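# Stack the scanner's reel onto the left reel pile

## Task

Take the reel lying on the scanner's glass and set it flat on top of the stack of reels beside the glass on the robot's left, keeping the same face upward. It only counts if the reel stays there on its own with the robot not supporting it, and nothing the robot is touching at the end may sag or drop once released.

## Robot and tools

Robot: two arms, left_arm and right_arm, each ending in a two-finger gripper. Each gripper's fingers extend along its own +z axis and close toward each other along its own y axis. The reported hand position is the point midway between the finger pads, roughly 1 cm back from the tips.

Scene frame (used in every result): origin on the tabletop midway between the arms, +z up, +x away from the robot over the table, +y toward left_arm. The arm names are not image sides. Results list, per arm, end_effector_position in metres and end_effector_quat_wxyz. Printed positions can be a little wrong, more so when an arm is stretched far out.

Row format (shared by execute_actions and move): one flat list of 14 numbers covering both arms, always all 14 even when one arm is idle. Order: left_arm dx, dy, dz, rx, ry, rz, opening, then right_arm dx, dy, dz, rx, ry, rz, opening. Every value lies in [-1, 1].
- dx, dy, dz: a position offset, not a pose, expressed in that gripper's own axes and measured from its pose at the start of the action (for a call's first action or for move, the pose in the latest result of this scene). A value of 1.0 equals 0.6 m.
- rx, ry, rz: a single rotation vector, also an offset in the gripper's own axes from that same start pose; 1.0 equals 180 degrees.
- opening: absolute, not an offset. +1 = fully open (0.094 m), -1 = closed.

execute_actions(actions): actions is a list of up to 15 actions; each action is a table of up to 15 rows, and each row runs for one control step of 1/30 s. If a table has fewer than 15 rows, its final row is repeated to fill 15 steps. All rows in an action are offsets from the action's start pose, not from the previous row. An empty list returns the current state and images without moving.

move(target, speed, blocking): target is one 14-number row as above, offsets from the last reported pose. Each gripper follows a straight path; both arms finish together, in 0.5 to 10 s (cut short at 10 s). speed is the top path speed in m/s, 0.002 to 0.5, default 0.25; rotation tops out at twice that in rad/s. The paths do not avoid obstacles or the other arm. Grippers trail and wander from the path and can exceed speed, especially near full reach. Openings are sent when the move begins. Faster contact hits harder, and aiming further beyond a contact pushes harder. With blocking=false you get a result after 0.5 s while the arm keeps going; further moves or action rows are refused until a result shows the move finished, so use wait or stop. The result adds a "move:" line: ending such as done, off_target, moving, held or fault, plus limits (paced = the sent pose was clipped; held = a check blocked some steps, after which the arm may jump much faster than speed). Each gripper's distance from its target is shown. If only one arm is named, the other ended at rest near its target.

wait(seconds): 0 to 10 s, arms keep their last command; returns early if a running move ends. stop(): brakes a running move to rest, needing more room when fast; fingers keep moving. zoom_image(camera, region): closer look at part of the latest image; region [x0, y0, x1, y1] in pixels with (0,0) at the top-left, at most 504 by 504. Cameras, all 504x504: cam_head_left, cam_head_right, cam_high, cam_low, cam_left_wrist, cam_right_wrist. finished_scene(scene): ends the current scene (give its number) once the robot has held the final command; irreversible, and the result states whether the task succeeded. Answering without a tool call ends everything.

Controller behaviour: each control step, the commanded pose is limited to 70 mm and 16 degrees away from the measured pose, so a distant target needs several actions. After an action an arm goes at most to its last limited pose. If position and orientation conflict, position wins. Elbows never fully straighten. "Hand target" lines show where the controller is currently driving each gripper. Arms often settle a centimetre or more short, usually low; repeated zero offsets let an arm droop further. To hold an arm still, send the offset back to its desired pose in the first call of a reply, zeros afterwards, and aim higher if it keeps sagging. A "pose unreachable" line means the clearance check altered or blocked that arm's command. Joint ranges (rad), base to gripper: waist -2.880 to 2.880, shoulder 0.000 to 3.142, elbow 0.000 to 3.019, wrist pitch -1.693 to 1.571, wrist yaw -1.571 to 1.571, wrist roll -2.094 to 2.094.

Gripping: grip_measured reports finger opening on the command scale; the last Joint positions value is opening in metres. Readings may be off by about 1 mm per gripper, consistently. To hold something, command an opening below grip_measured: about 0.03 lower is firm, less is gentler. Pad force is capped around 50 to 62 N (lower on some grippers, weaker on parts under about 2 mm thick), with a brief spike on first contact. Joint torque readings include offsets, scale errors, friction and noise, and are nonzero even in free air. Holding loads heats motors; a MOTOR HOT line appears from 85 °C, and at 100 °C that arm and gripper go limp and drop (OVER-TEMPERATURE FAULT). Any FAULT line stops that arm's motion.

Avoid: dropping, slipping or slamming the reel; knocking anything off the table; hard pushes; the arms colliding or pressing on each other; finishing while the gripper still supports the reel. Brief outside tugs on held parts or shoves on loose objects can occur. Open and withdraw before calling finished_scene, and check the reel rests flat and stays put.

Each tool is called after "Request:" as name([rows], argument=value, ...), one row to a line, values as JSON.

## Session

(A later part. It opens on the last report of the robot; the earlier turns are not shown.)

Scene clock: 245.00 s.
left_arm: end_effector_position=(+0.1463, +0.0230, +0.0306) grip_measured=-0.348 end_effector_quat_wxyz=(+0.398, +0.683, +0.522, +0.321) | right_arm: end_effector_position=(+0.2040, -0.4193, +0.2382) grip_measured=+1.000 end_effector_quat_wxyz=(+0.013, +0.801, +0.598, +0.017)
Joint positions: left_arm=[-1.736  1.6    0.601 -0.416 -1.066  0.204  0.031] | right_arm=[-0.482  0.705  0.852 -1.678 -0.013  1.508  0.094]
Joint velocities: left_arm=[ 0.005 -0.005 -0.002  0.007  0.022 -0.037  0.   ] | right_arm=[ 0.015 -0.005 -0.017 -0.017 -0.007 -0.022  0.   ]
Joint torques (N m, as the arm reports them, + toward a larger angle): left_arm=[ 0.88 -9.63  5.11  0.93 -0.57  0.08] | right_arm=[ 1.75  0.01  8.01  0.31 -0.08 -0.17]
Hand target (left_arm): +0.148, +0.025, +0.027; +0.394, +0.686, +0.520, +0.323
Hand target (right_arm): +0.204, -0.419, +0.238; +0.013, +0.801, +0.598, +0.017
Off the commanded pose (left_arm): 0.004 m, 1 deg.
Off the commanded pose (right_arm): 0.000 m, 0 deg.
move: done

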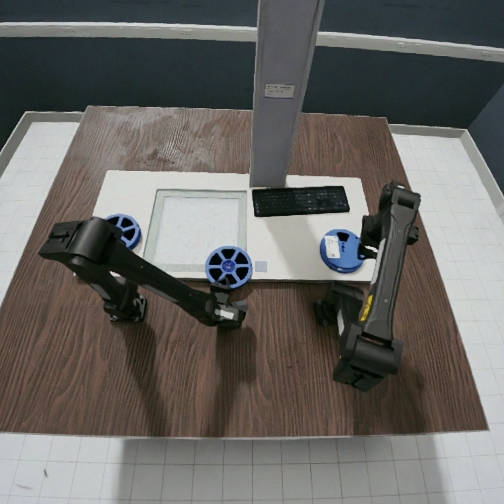

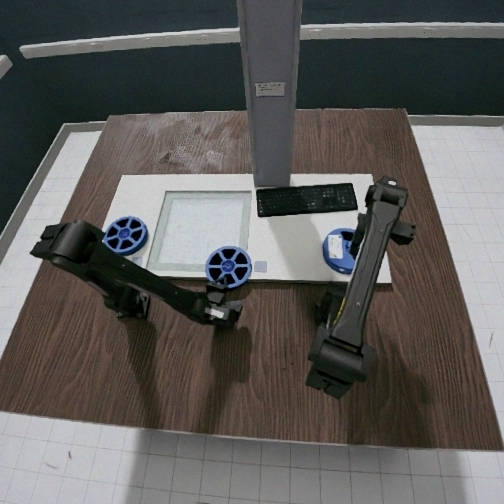

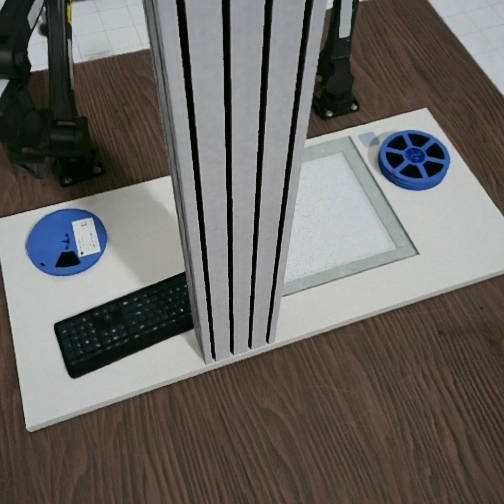

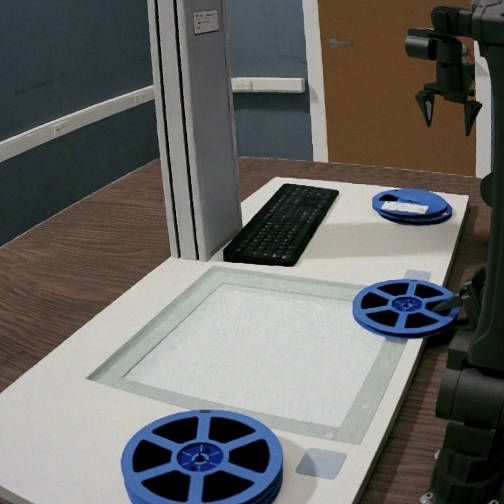

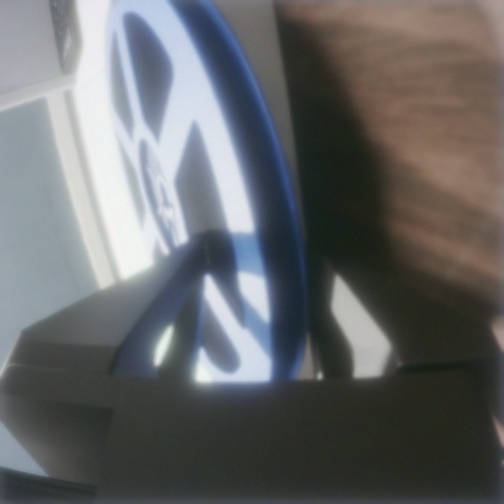

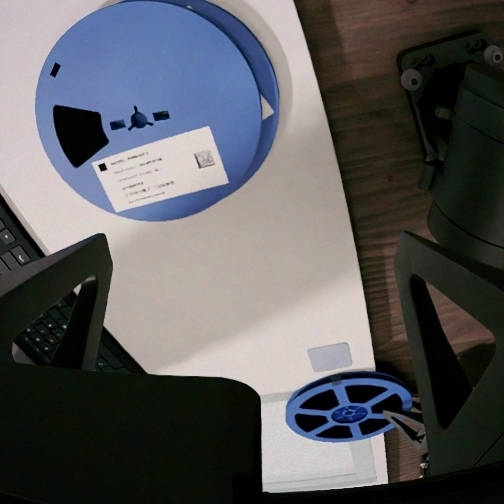

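Request:
move(target=[0,0.022,-0.012,-0.03,0,0,-0.5, 0,0,0,0,0,0,1], speed=0.03)

Request:
zoom_image(camera="cam_low", region=[340, 240, 504, 360])

Scene clock: 250.73 s.
left_arm: end_effector_position=(+0.1481, +0.0224, +0.0445) grip_measured=-0.498 end_effector_quat_wxyz=(+0.425, +0.665, +0.507, +0.346) | right_arm: end_effector_position=(+0.2040, -0.4193, +0.2382) grip_measured=+1.000 end_effector_quat_wxyz=(+0.013, +0.801, +0.598, +0.017)
Joint positions: left_arm=[-1.751  1.599  0.601 -0.415 -1.155  0.203  0.024] | right_arm=[-0.482  0.705  0.852 -1.678 -0.013  1.508  0.094]
Joint velocities: left_arm=[ 0.005 -0.005 -0.007 -0.012 -0.051 -0.007  0.001] | right_arm=[-0.005  0.005 -0.007 -0.002 -0.007 -0.037  0.   ]
Joint torques (N m, as the arm reports them, + toward a larger angle): left_arm=[ -0.47 -10.45   5.6    0.3   -0.99  -0.11] | right_arm=[ 1.78 -0.11  8.    0.33 -0.09 -0.16]
Hand target (left_arm): +0.146, +0.023, +0.046; +0.429, +0.664, +0.506, +0.345
Hand target (right_arm): +0.204, -0.419, +0.238; +0.013, +0.801, +0.598, +0.017
Off the commanded pose (left_arm): 0.002 m, 1 deg.
Off the commanded pose (right_arm): 0.000 m, 0 deg.
move: done

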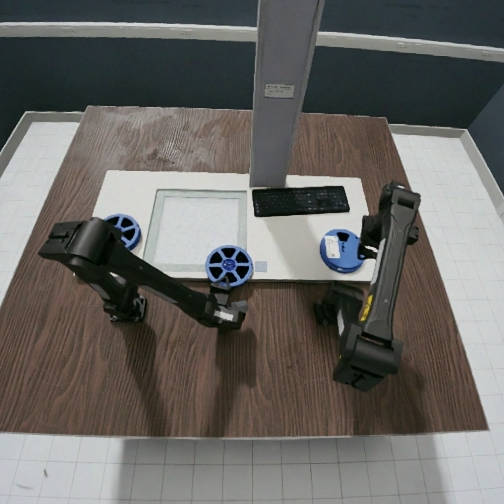

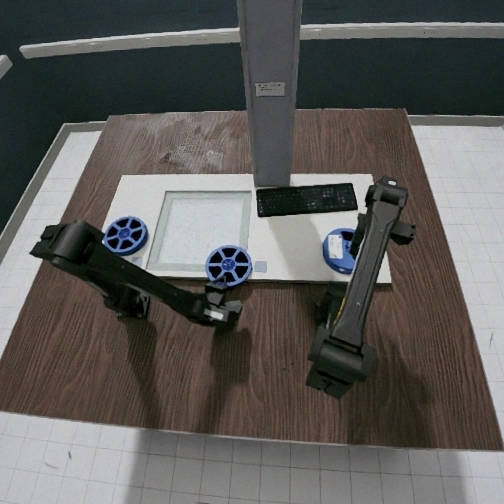

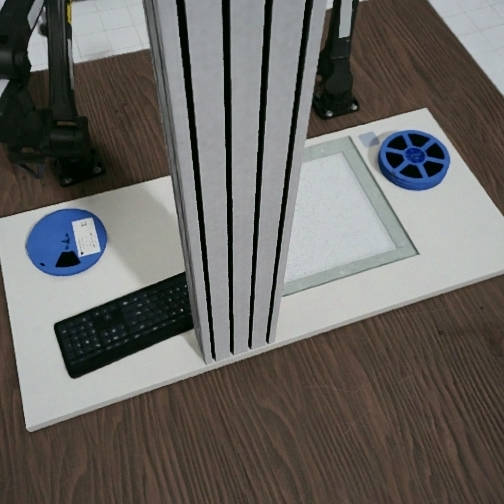

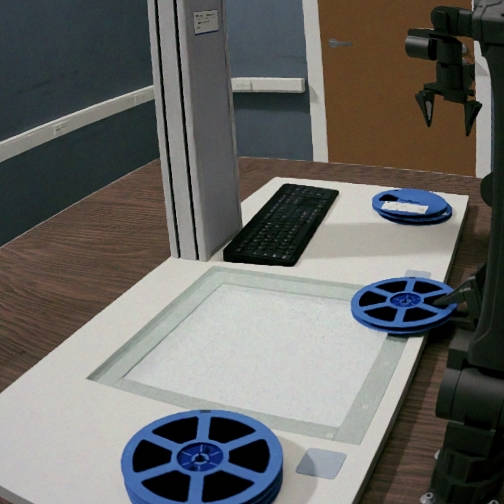

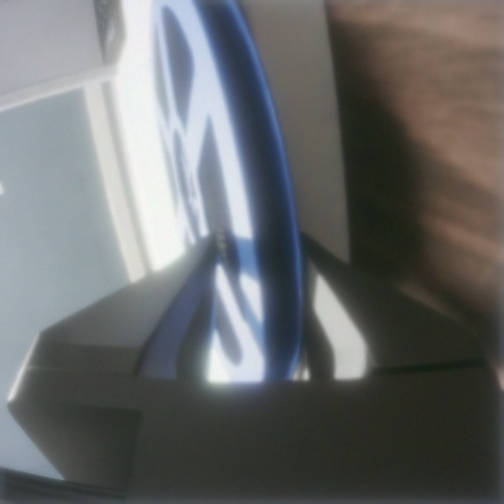

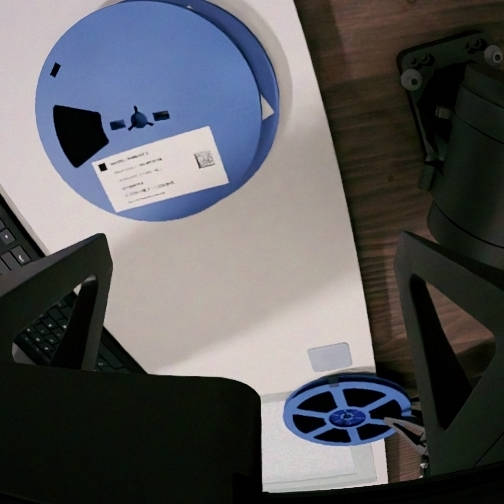

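Region (340, 240, 504, 360) of cam_low's 504x504 image, scaled by 3.073, with more detail than that image has; it fills the top 369 rows of this view, and the rest is white.

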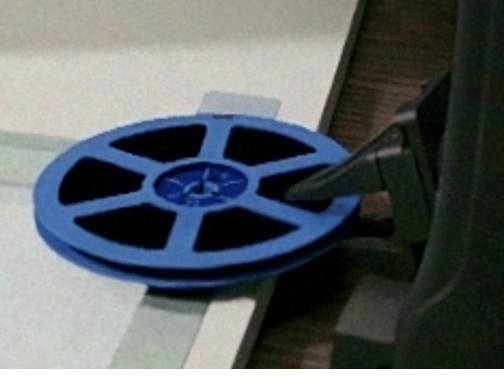

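Request:
move(target=[0,0.032,-0.008,-0.056,0,0,-0.66, 0,0,0,0,0,0,1], speed=0.04)

Request:
move(target=[0,0,0,0,0,0,-0.85, 0,0,0,0,0,0,1], speed=0.04)

Request:
zoom_image(camera="cam_low", region=[340, 220, 504, 360])

Scene clock: 256.27 s.
left_arm: end_effector_position=(+0.1529, +0.0211, +0.0651) grip_measured=-0.658 end_effector_quat_wxyz=(+0.480, +0.623, +0.481, +0.387) | right_arm: end_effector_position=(+0.2040, -0.4193, +0.2382) grip_measured=+1.000 end_effector_quat_wxyz=(+0.013, +0.801, +0.598, +0.017)
Joint positions: left_arm=[-1.764  1.615  0.587 -0.332 -1.323  0.238  0.016] | right_arm=[-0.482  0.705  0.852 -1.678 -0.013  1.508  0.094]
Joint velocities: left_arm=[-0.005 -0.015 -0.007  0.012  0.022  0.022 -0.   ] | right_arm=[-0.015 -0.005 -0.012  0.012 -0.066  0.007  0.   ]
Joint torques (N m, as the arm reports them, + toward a larger angle): left_arm=[-0.41 -9.92  5.21  1.16 -1.06  0.06] | right_arm=[ 1.77 -0.08  7.99  0.3  -0.08 -0.17]
Hand target (left_arm): +0.151, +0.021, +0.064; +0.482, +0.625, +0.475, +0.389
Hand target (right_arm): +0.204, -0.419, +0.238; +0.013, +0.801, +0.598, +0.017
Off the commanded pose (left_arm): 0.002 m, 1 deg.
Off the commanded pose (right_arm): 0.000 m, 0 deg.
move: done

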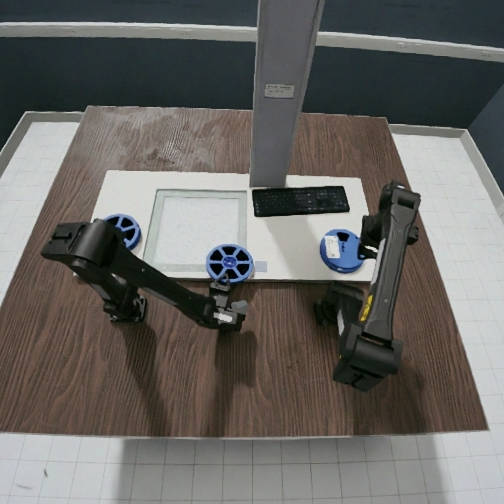

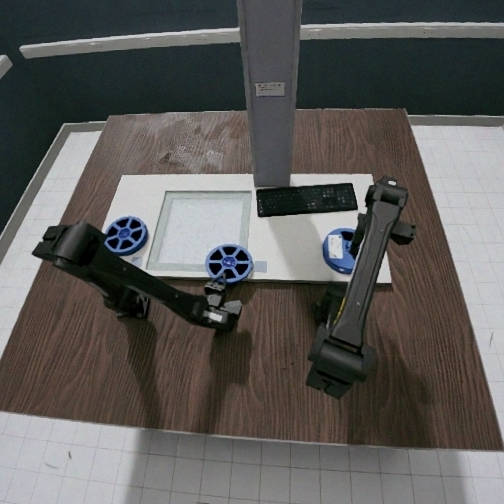

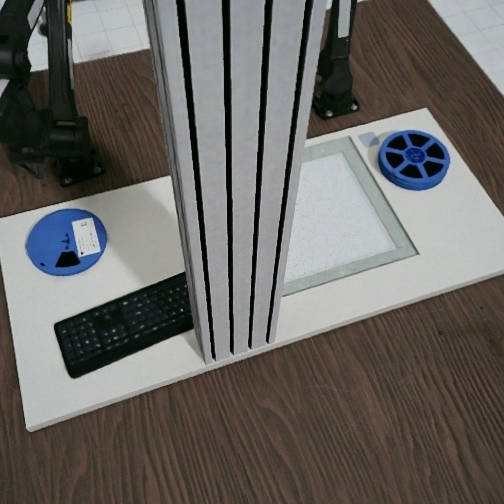

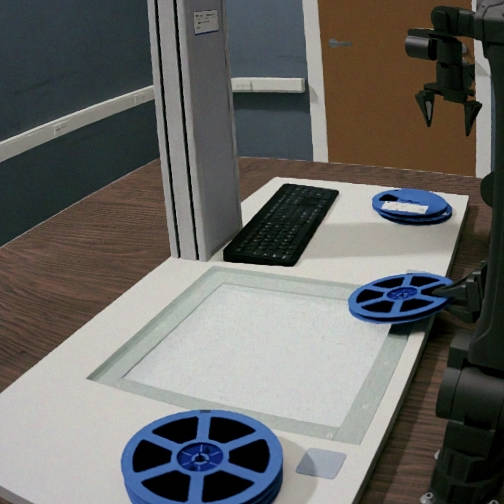

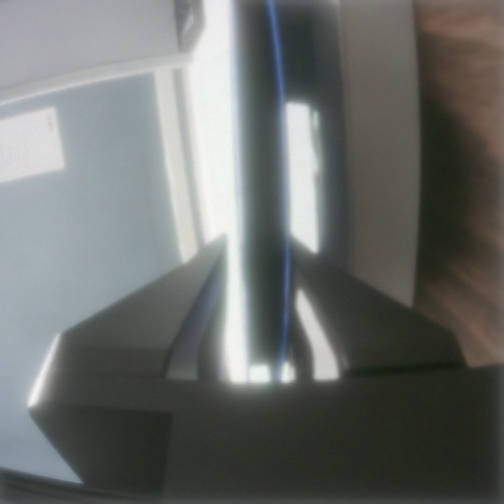

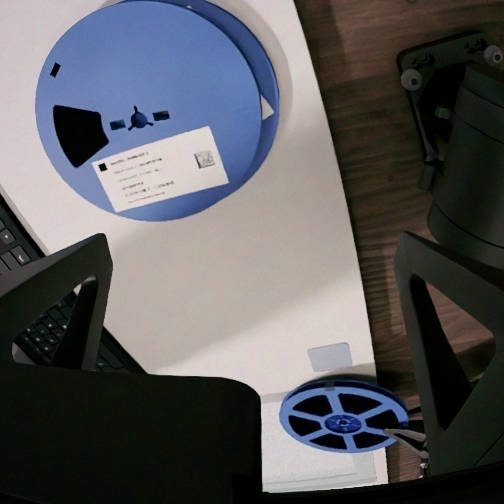

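Scene clock: 256.77 s.
left_arm: end_effector_position=(+0.1529, +0.0211, +0.0652) grip_measured=-0.797 end_effector_quat_wxyz=(+0.480, +0.623, +0.481, +0.387) | right_arm: end_effector_position=(+0.2040, -0.4193, +0.2382) grip_measured=+1.000 end_effector_quat_wxyz=(+0.013, +0.801, +0.598, +0.017)
Joint positions: left_arm=[-1.764  1.615  0.587 -0.332 -1.324  0.238  0.01 ] | right_arm=[-0.482  0.705  0.852 -1.678 -0.013  1.508  0.094]
Joint velocities: left_arm=[-0.015  0.005 -0.007  0.007  0.007 -0.022  0.001] | right_arm=[-0.005  0.005 -0.007  0.002 -0.007 -0.007  0.   ]
Joint torques (N m, as the arm reports them, + toward a larger angle): left_arm=[  0.19 -10.27   5.55   0.56  -0.76  -0.03] | right_arm=[ 1.73 -0.02  7.99  0.28 -0.08 -0.17]
Hand target (left_arm): +0.153, +0.021, +0.065; +0.480, +0.623, +0.481, +0.387
Hand target (right_arm): +0.204, -0.419, +0.238; +0.013, +0.801, +0.598, +0.017
Off the commanded pose (left_arm): 0.000 m, 0 deg.
Off the commanded pose (right_arm): 0.000 m, 0 deg.
move: done

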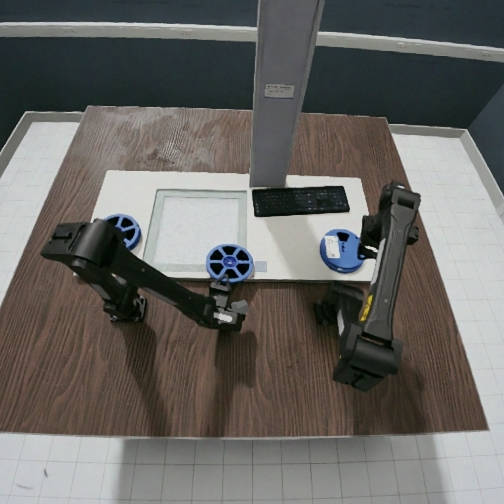

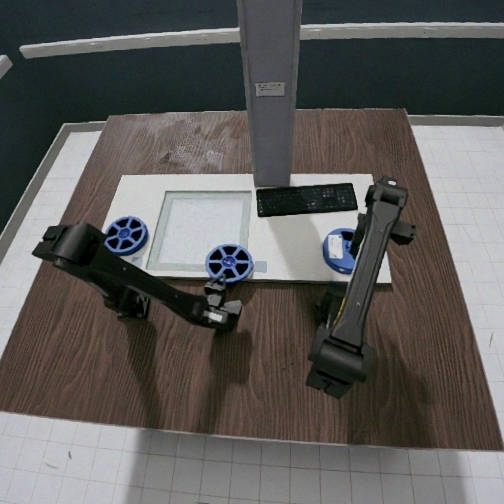

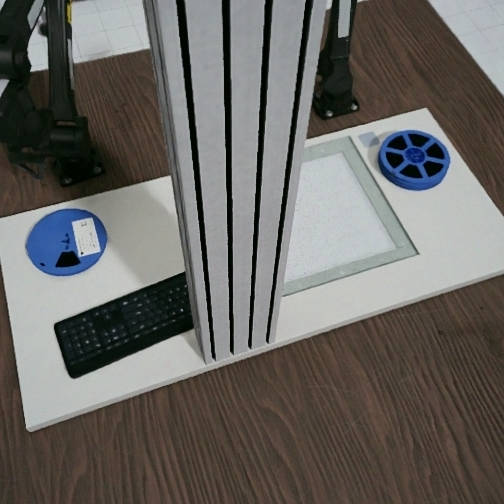

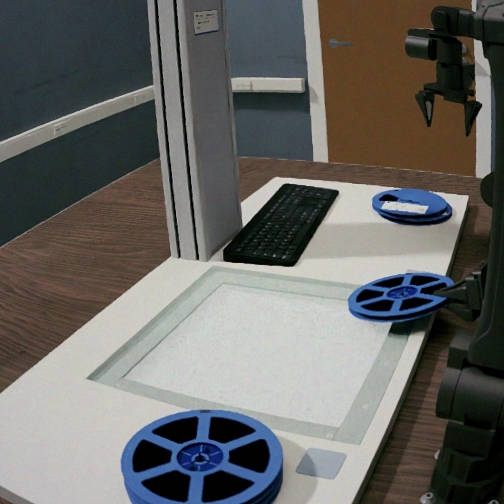

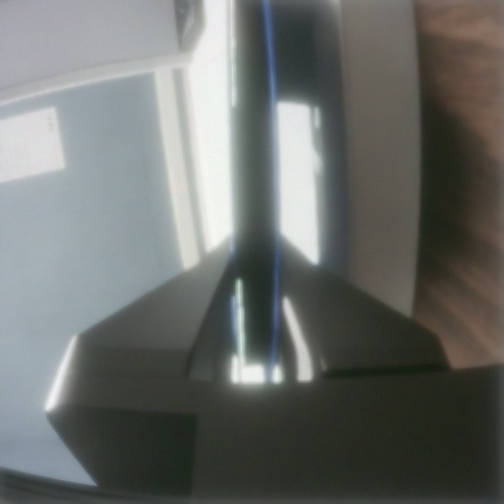

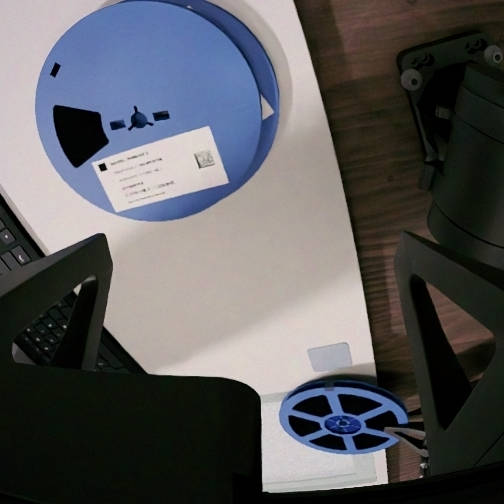

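Region (340, 220, 504, 360) of cam_low's 504x504 image, scaled by 3.073, with more detail than that image has; it fills the top 430 rows of this view, and the rest is white.

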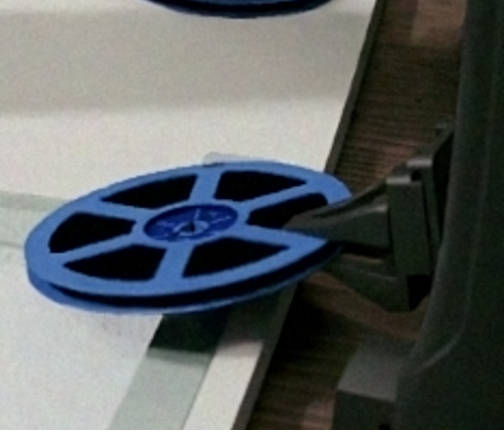

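Request:
move(target=[0.003,0.16,-0.04,0,0,0,-0.85, 0,0,0,0,0,0,1], speed=0.1)

Scene clock: 293.47 s.
left_arm: end_effector_position=(+0.1557, +0.0378, +0.1459) grip_measured=-0.797 end_effector_quat_wxyz=(+0.466, +0.635, +0.469, +0.400) | right_arm: end_effector_position=(+0.2040, -0.4193, +0.2382) grip_measured=+1.000 end_effector_quat_wxyz=(+0.013, +0.801, +0.598, +0.017)
Joint positions: left_arm=[-1.764  1.353  0.626 -0.677 -1.318  0.245  0.01 ] | right_arm=[-0.482  0.705  0.852 -1.678 -0.013  1.508  0.094]
Joint velocities: left_arm=[-0.024 -0.015  0.002 -0.027  0.022 -0.066  0.001] | right_arm=[-0.015  0.005  0.012 -0.007 -0.037 -0.066  0.   ]
Joint torques (N m, as the arm reports them, + toward a larger angle): left_arm=[ 0.36 -8.84 12.19  0.09 -1.02 -0.06] | right_arm=[ 1.81 -0.06  8.01  0.3  -0.08 -0.17]
Hand target (left_arm): +0.153, +0.021, +0.165; +0.480, +0.623, +0.481, +0.387
Hand target (right_arm): +0.204, -0.419, +0.238; +0.013, +0.801, +0.598, +0.017
Off the commanded pose (left_arm): 0.025 m, 3 deg.
Off the commanded pose (right_arm): 0.000 m, 0 deg.
move: off_target (left_arm)

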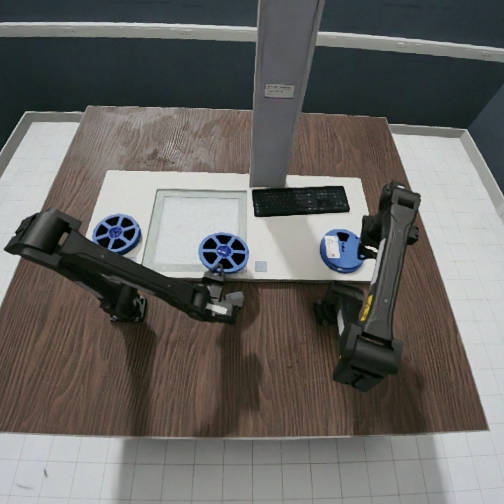

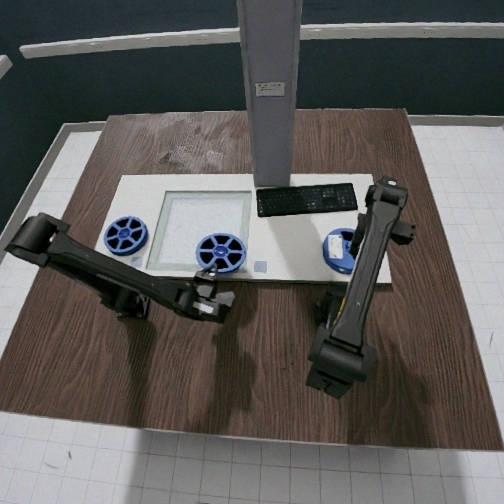

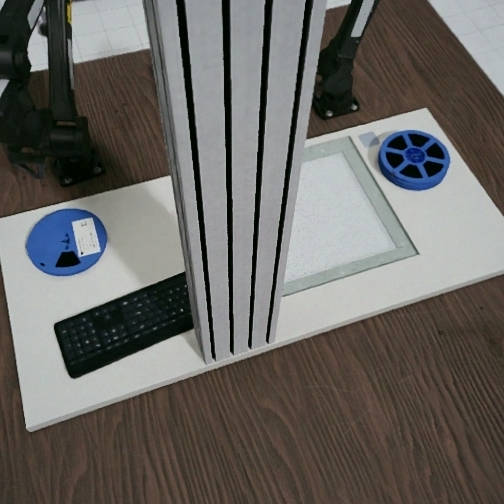

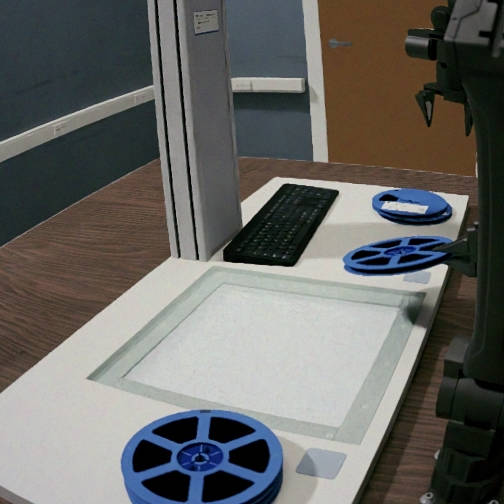

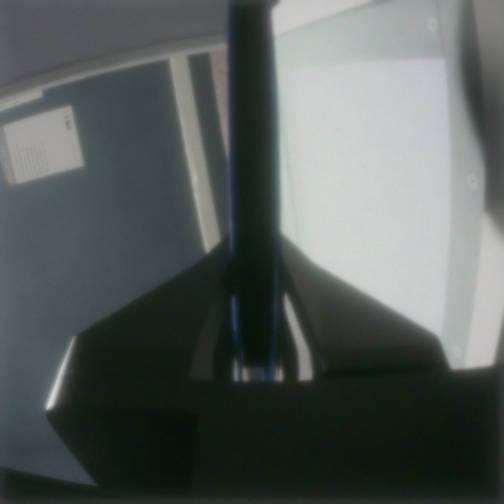

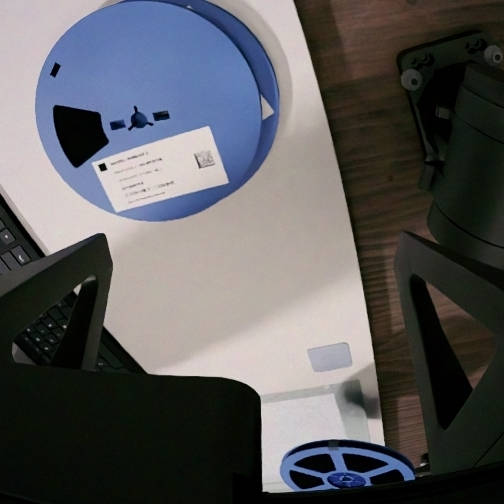

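Request:
move(target=[0.669,0.003,0.109,0.028,0.384,-0.098,-0.85, 0,0,0,0,0,0,1], speed=0.15)

Scene clock: 302.83 s.
left_arm: end_effector_position=(+0.3179, +0.4128, +0.1602) grip_measured=-0.797 end_effector_quat_wxyz=(+0.141, +0.244, +0.749, +0.600) | right_arm: end_effector_position=(+0.2040, -0.4193, +0.2382) grip_measured=+1.000 end_effector_quat_wxyz=(+0.013, +0.801, +0.598, +0.017)
Joint positions: left_arm=[-0.526  1.03   0.432 -0.848 -1.325  0.214  0.01 ] | right_arm=[-0.482  0.705  0.852 -1.678 -0.013  1.508  0.094]
Joint velocities: left_arm=[ 0.005 -0.015 -0.012  0.007 -0.007  0.007  0.   ] | right_arm=[-0.015 -0.005  0.012 -0.007 -0.051  0.022  0.   ]
Joint torques (N m, as the arm reports them, + toward a larger angle): left_arm=[ 0.65 -5.82  8.19  1.09 -0.99  0.11] | right_arm=[ 1.77 -0.04  8.01  0.28 -0.08 -0.16]
Hand target (left_arm): +0.318, +0.414, +0.163; +0.145, +0.240, +0.748, +0.601
Hand target (right_arm): +0.204, -0.419, +0.238; +0.013, +0.801, +0.598, +0.017
Off the commanded pose (left_arm): 0.004 m, 1 deg.
Off the commanded pose (right_arm): 0.000 m, 0 deg.
move: done

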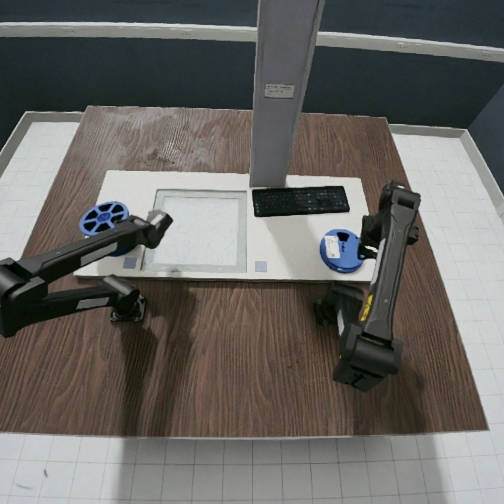

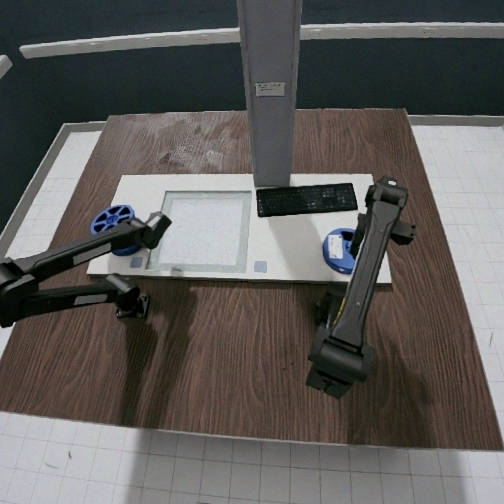

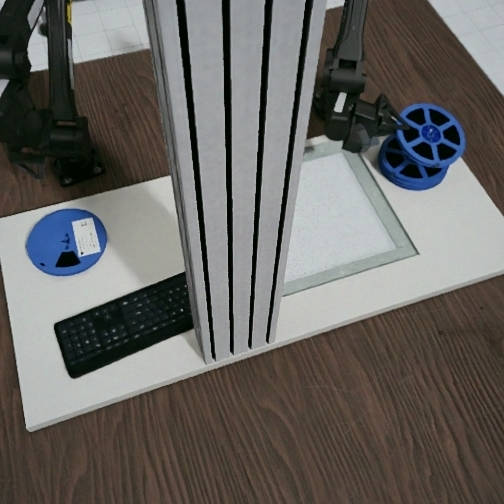

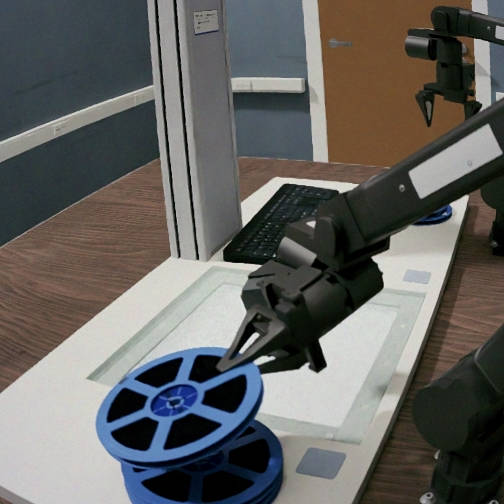

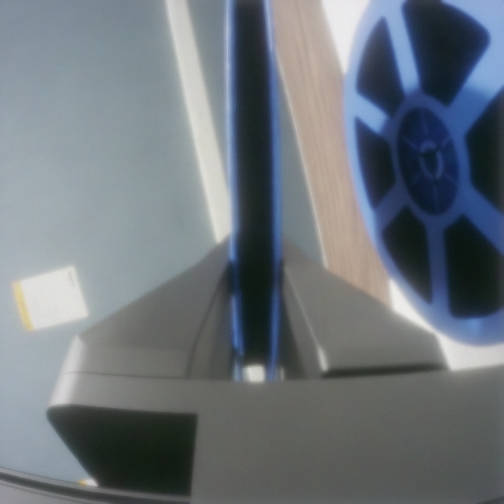

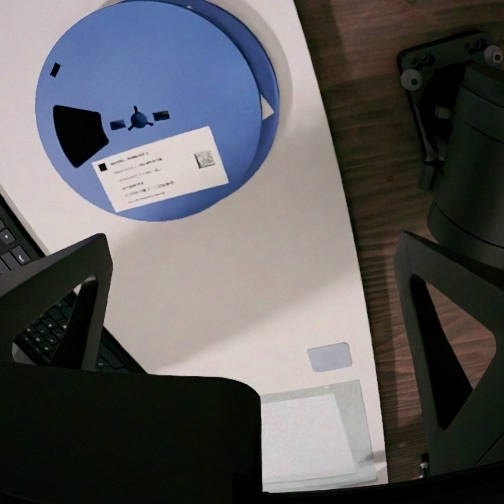

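Request:
move(target=[-0.007,-0.08,0.02,-0.035,0,-0.027,-0.85, 0,0,0,0,0,0,1], speed=0.06)

Request:
zoom_image(camera="cam_high", region=[300, 60, 504, 230])

Scene clock: 308.90 s.
left_arm: end_effector_position=(+0.3163, +0.4145, +0.1080) grip_measured=-0.797 end_effector_quat_wxyz=(+0.167, +0.212, +0.727, +0.632) | right_arm: end_effector_position=(+0.2040, -0.4193, +0.2382) grip_measured=+1.000 end_effector_quat_wxyz=(+0.013, +0.801, +0.598, +0.017)
Joint positions: left_arm=[-0.538  1.26   0.335 -0.541 -1.423  0.131  0.01 ] | right_arm=[-0.482  0.705  0.852 -1.678 -0.013  1.508  0.094]
Joint velocities: left_arm=[-0.015 -0.015  0.012  0.002  0.037 -0.066  0.001] | right_arm=[-0.005  0.005 -0.007 -0.027 -0.007 -0.022  0.   ]
Joint torques (N m, as the arm reports them, + toward a larger angle): left_arm=[-0.6  -5.51  5.95  0.99 -1.33 -0.12] | right_arm=[ 1.76 -0.1   7.99  0.31 -0.08 -0.16]
Hand target (left_arm): +0.317, +0.413, +0.110; +0.179, +0.204, +0.725, +0.633
Hand target (right_arm): +0.204, -0.419, +0.238; +0.013, +0.801, +0.598, +0.017
Off the commanded pose (left_arm): 0.004 m, 2 deg.
Off the commanded pose (right_arm): 0.000 m, 0 deg.
move: done

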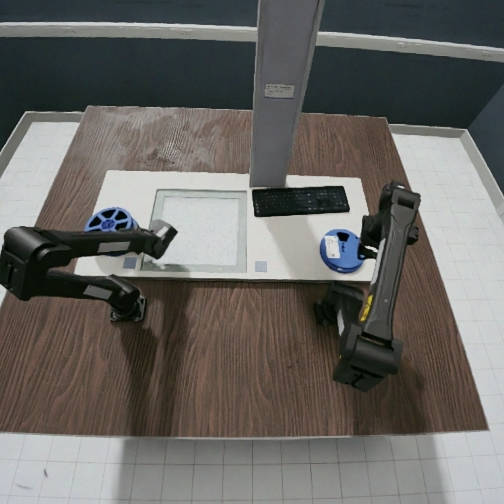

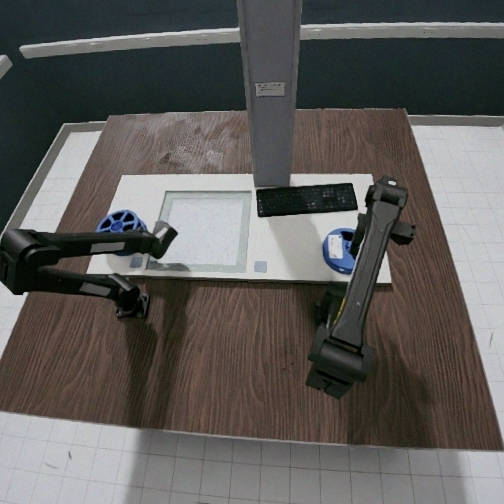

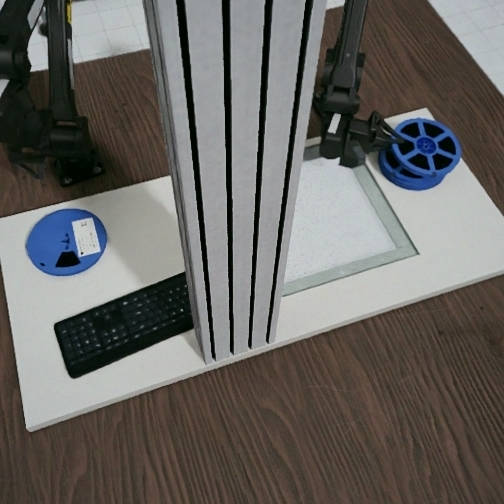

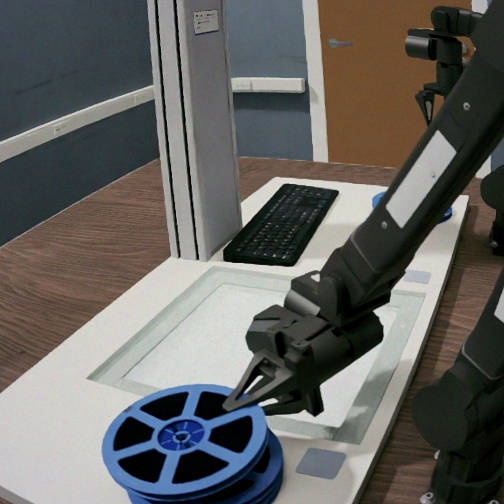

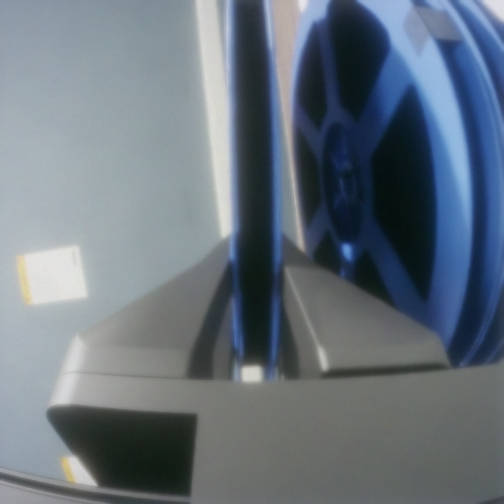

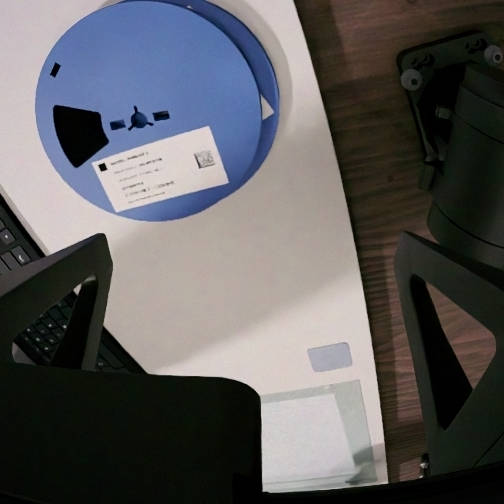

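Region (300, 60, 504, 230) of cam_high's 504x504 image, scaled by 2.471, with more detail than that image has.

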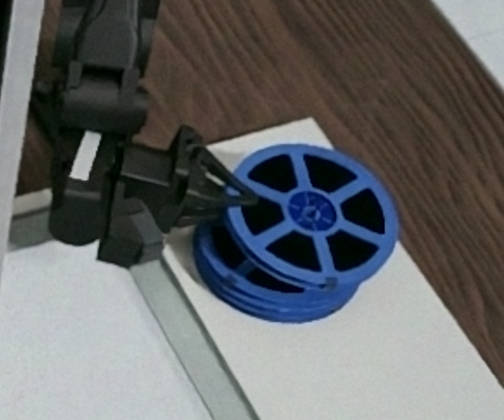

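Request:
move(target=[0,-0.035,-0.0875,0,0,-0.01,-0.85, 0,0,0,0,0,0,1], speed=0.05)

Request:
zoom_image(camera="cam_high", region=[300, 60, 504, 230])

Request:
zoom_image(camera="cam_low", region=[80, 280, 400, 504])

Scene clock: 328.50 s.
left_arm: end_effector_position=(+0.2900, +0.4037, +0.0918) grip_measured=-0.797 end_effector_quat_wxyz=(+0.152, +0.262, +0.718, +0.626) | right_arm: end_effector_position=(+0.2040, -0.4193, +0.2382) grip_measured=+1.000 end_effector_quat_wxyz=(+0.013, +0.801, +0.598, +0.017)
Joint positions: left_arm=[-0.656  1.35   0.338 -0.877 -1.392 -0.209  0.01 ] | right_arm=[-0.482  0.705  0.852 -1.678 -0.013  1.508  0.094]
Joint velocities: left_arm=[-0.024  0.005 -0.017  0.002 -0.007  0.007 -0.   ] | right_arm=[-0.005  0.015 -0.022 -0.002 -0.051 -0.037  0.   ]
Joint torques (N m, as the arm reports them, + toward a larger angle): left_arm=[ 0.6  -6.17  4.97  0.23 -0.8   0.04] | right_arm=[ 1.83 -0.06  7.99  0.31 -0.08 -0.17]
Hand target (left_arm): +0.291, +0.404, +0.093; +0.153, +0.259, +0.719, +0.626
Hand target (right_arm): +0.204, -0.419, +0.238; +0.013, +0.801, +0.598, +0.017
Off the commanded pose (left_arm): 0.036 m, 8 deg.
Off the commanded pose (right_arm): 0.000 m, 0 deg.
move: held (left_arm); limits=held; held on 23 of 41 steps (left_arm), including the last (left_arm)
pose unreachable (left arm): on one or more control steps of this call, first in action 0 (counted from 0), this arm could not follow its commanded pose, so it was not sent that pose on those steps. On the call's last step it was still not sent that pose. It may still have moved: this result reports where it is.
cause: the commanded pose would bring two parts of the arm too close to each other (its wrist (the part past joint 4) and its wrist camera, with joints 5 (wrist yaw) and 6 (wrist roll) between them).

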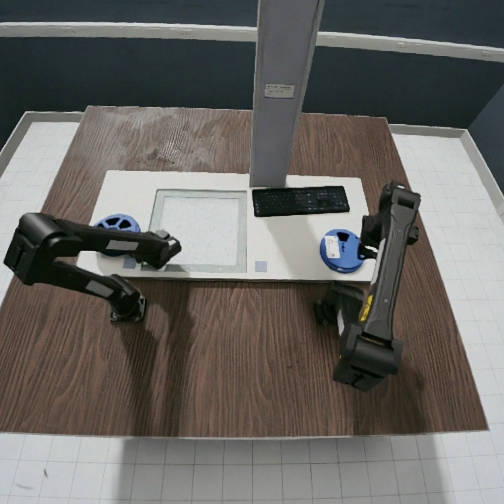

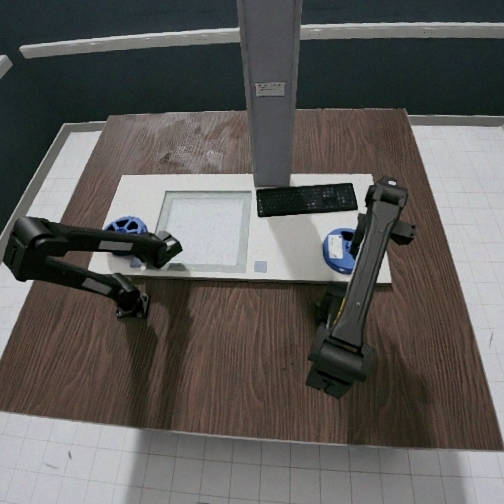

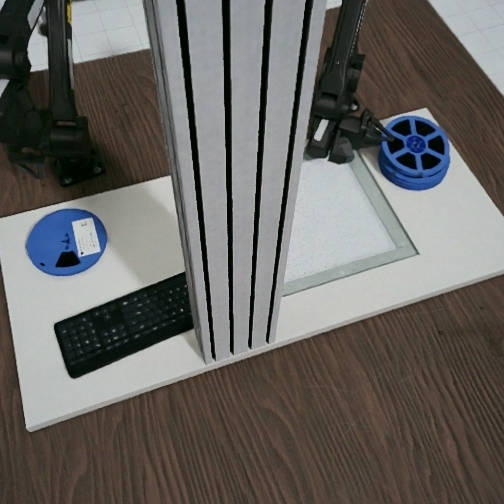

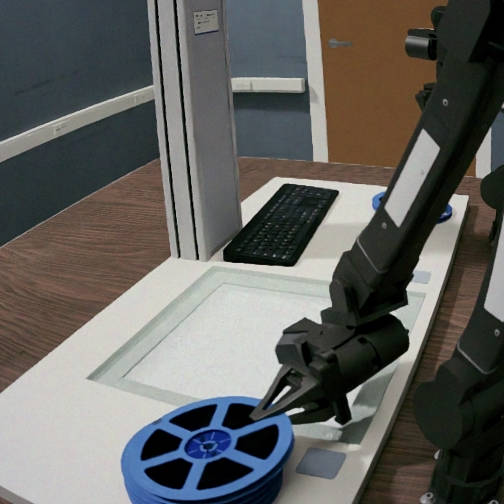

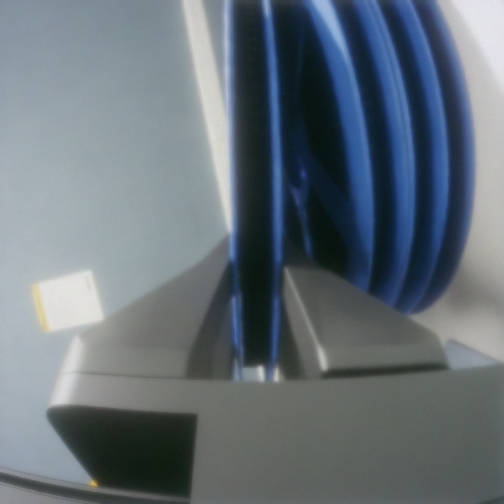

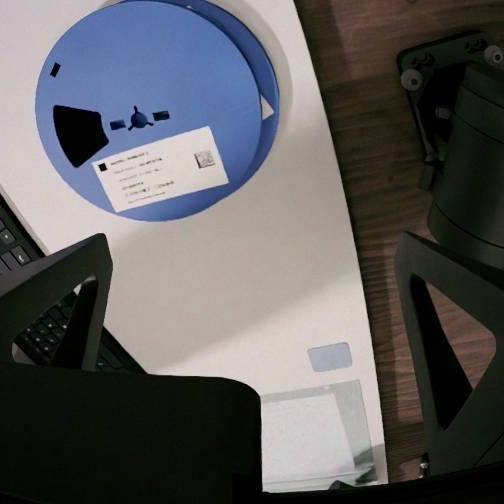

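Region (300, 60, 504, 230) of cam_high's 504x504 image, scaled by 2.471, with more detail than that image has.

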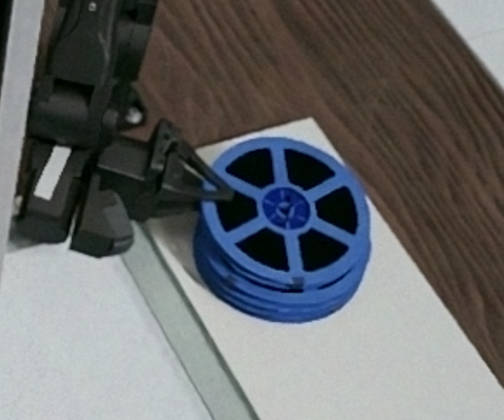

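Region (80, 280, 400, 504) of cam_low's 504x504 image, scaled by 1.575, with more detail than that image has; it fills the top 353 rows of this view, and the rest is white.

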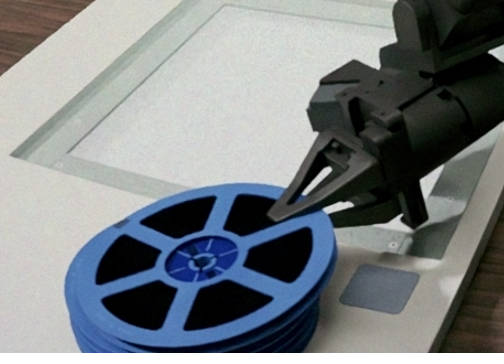

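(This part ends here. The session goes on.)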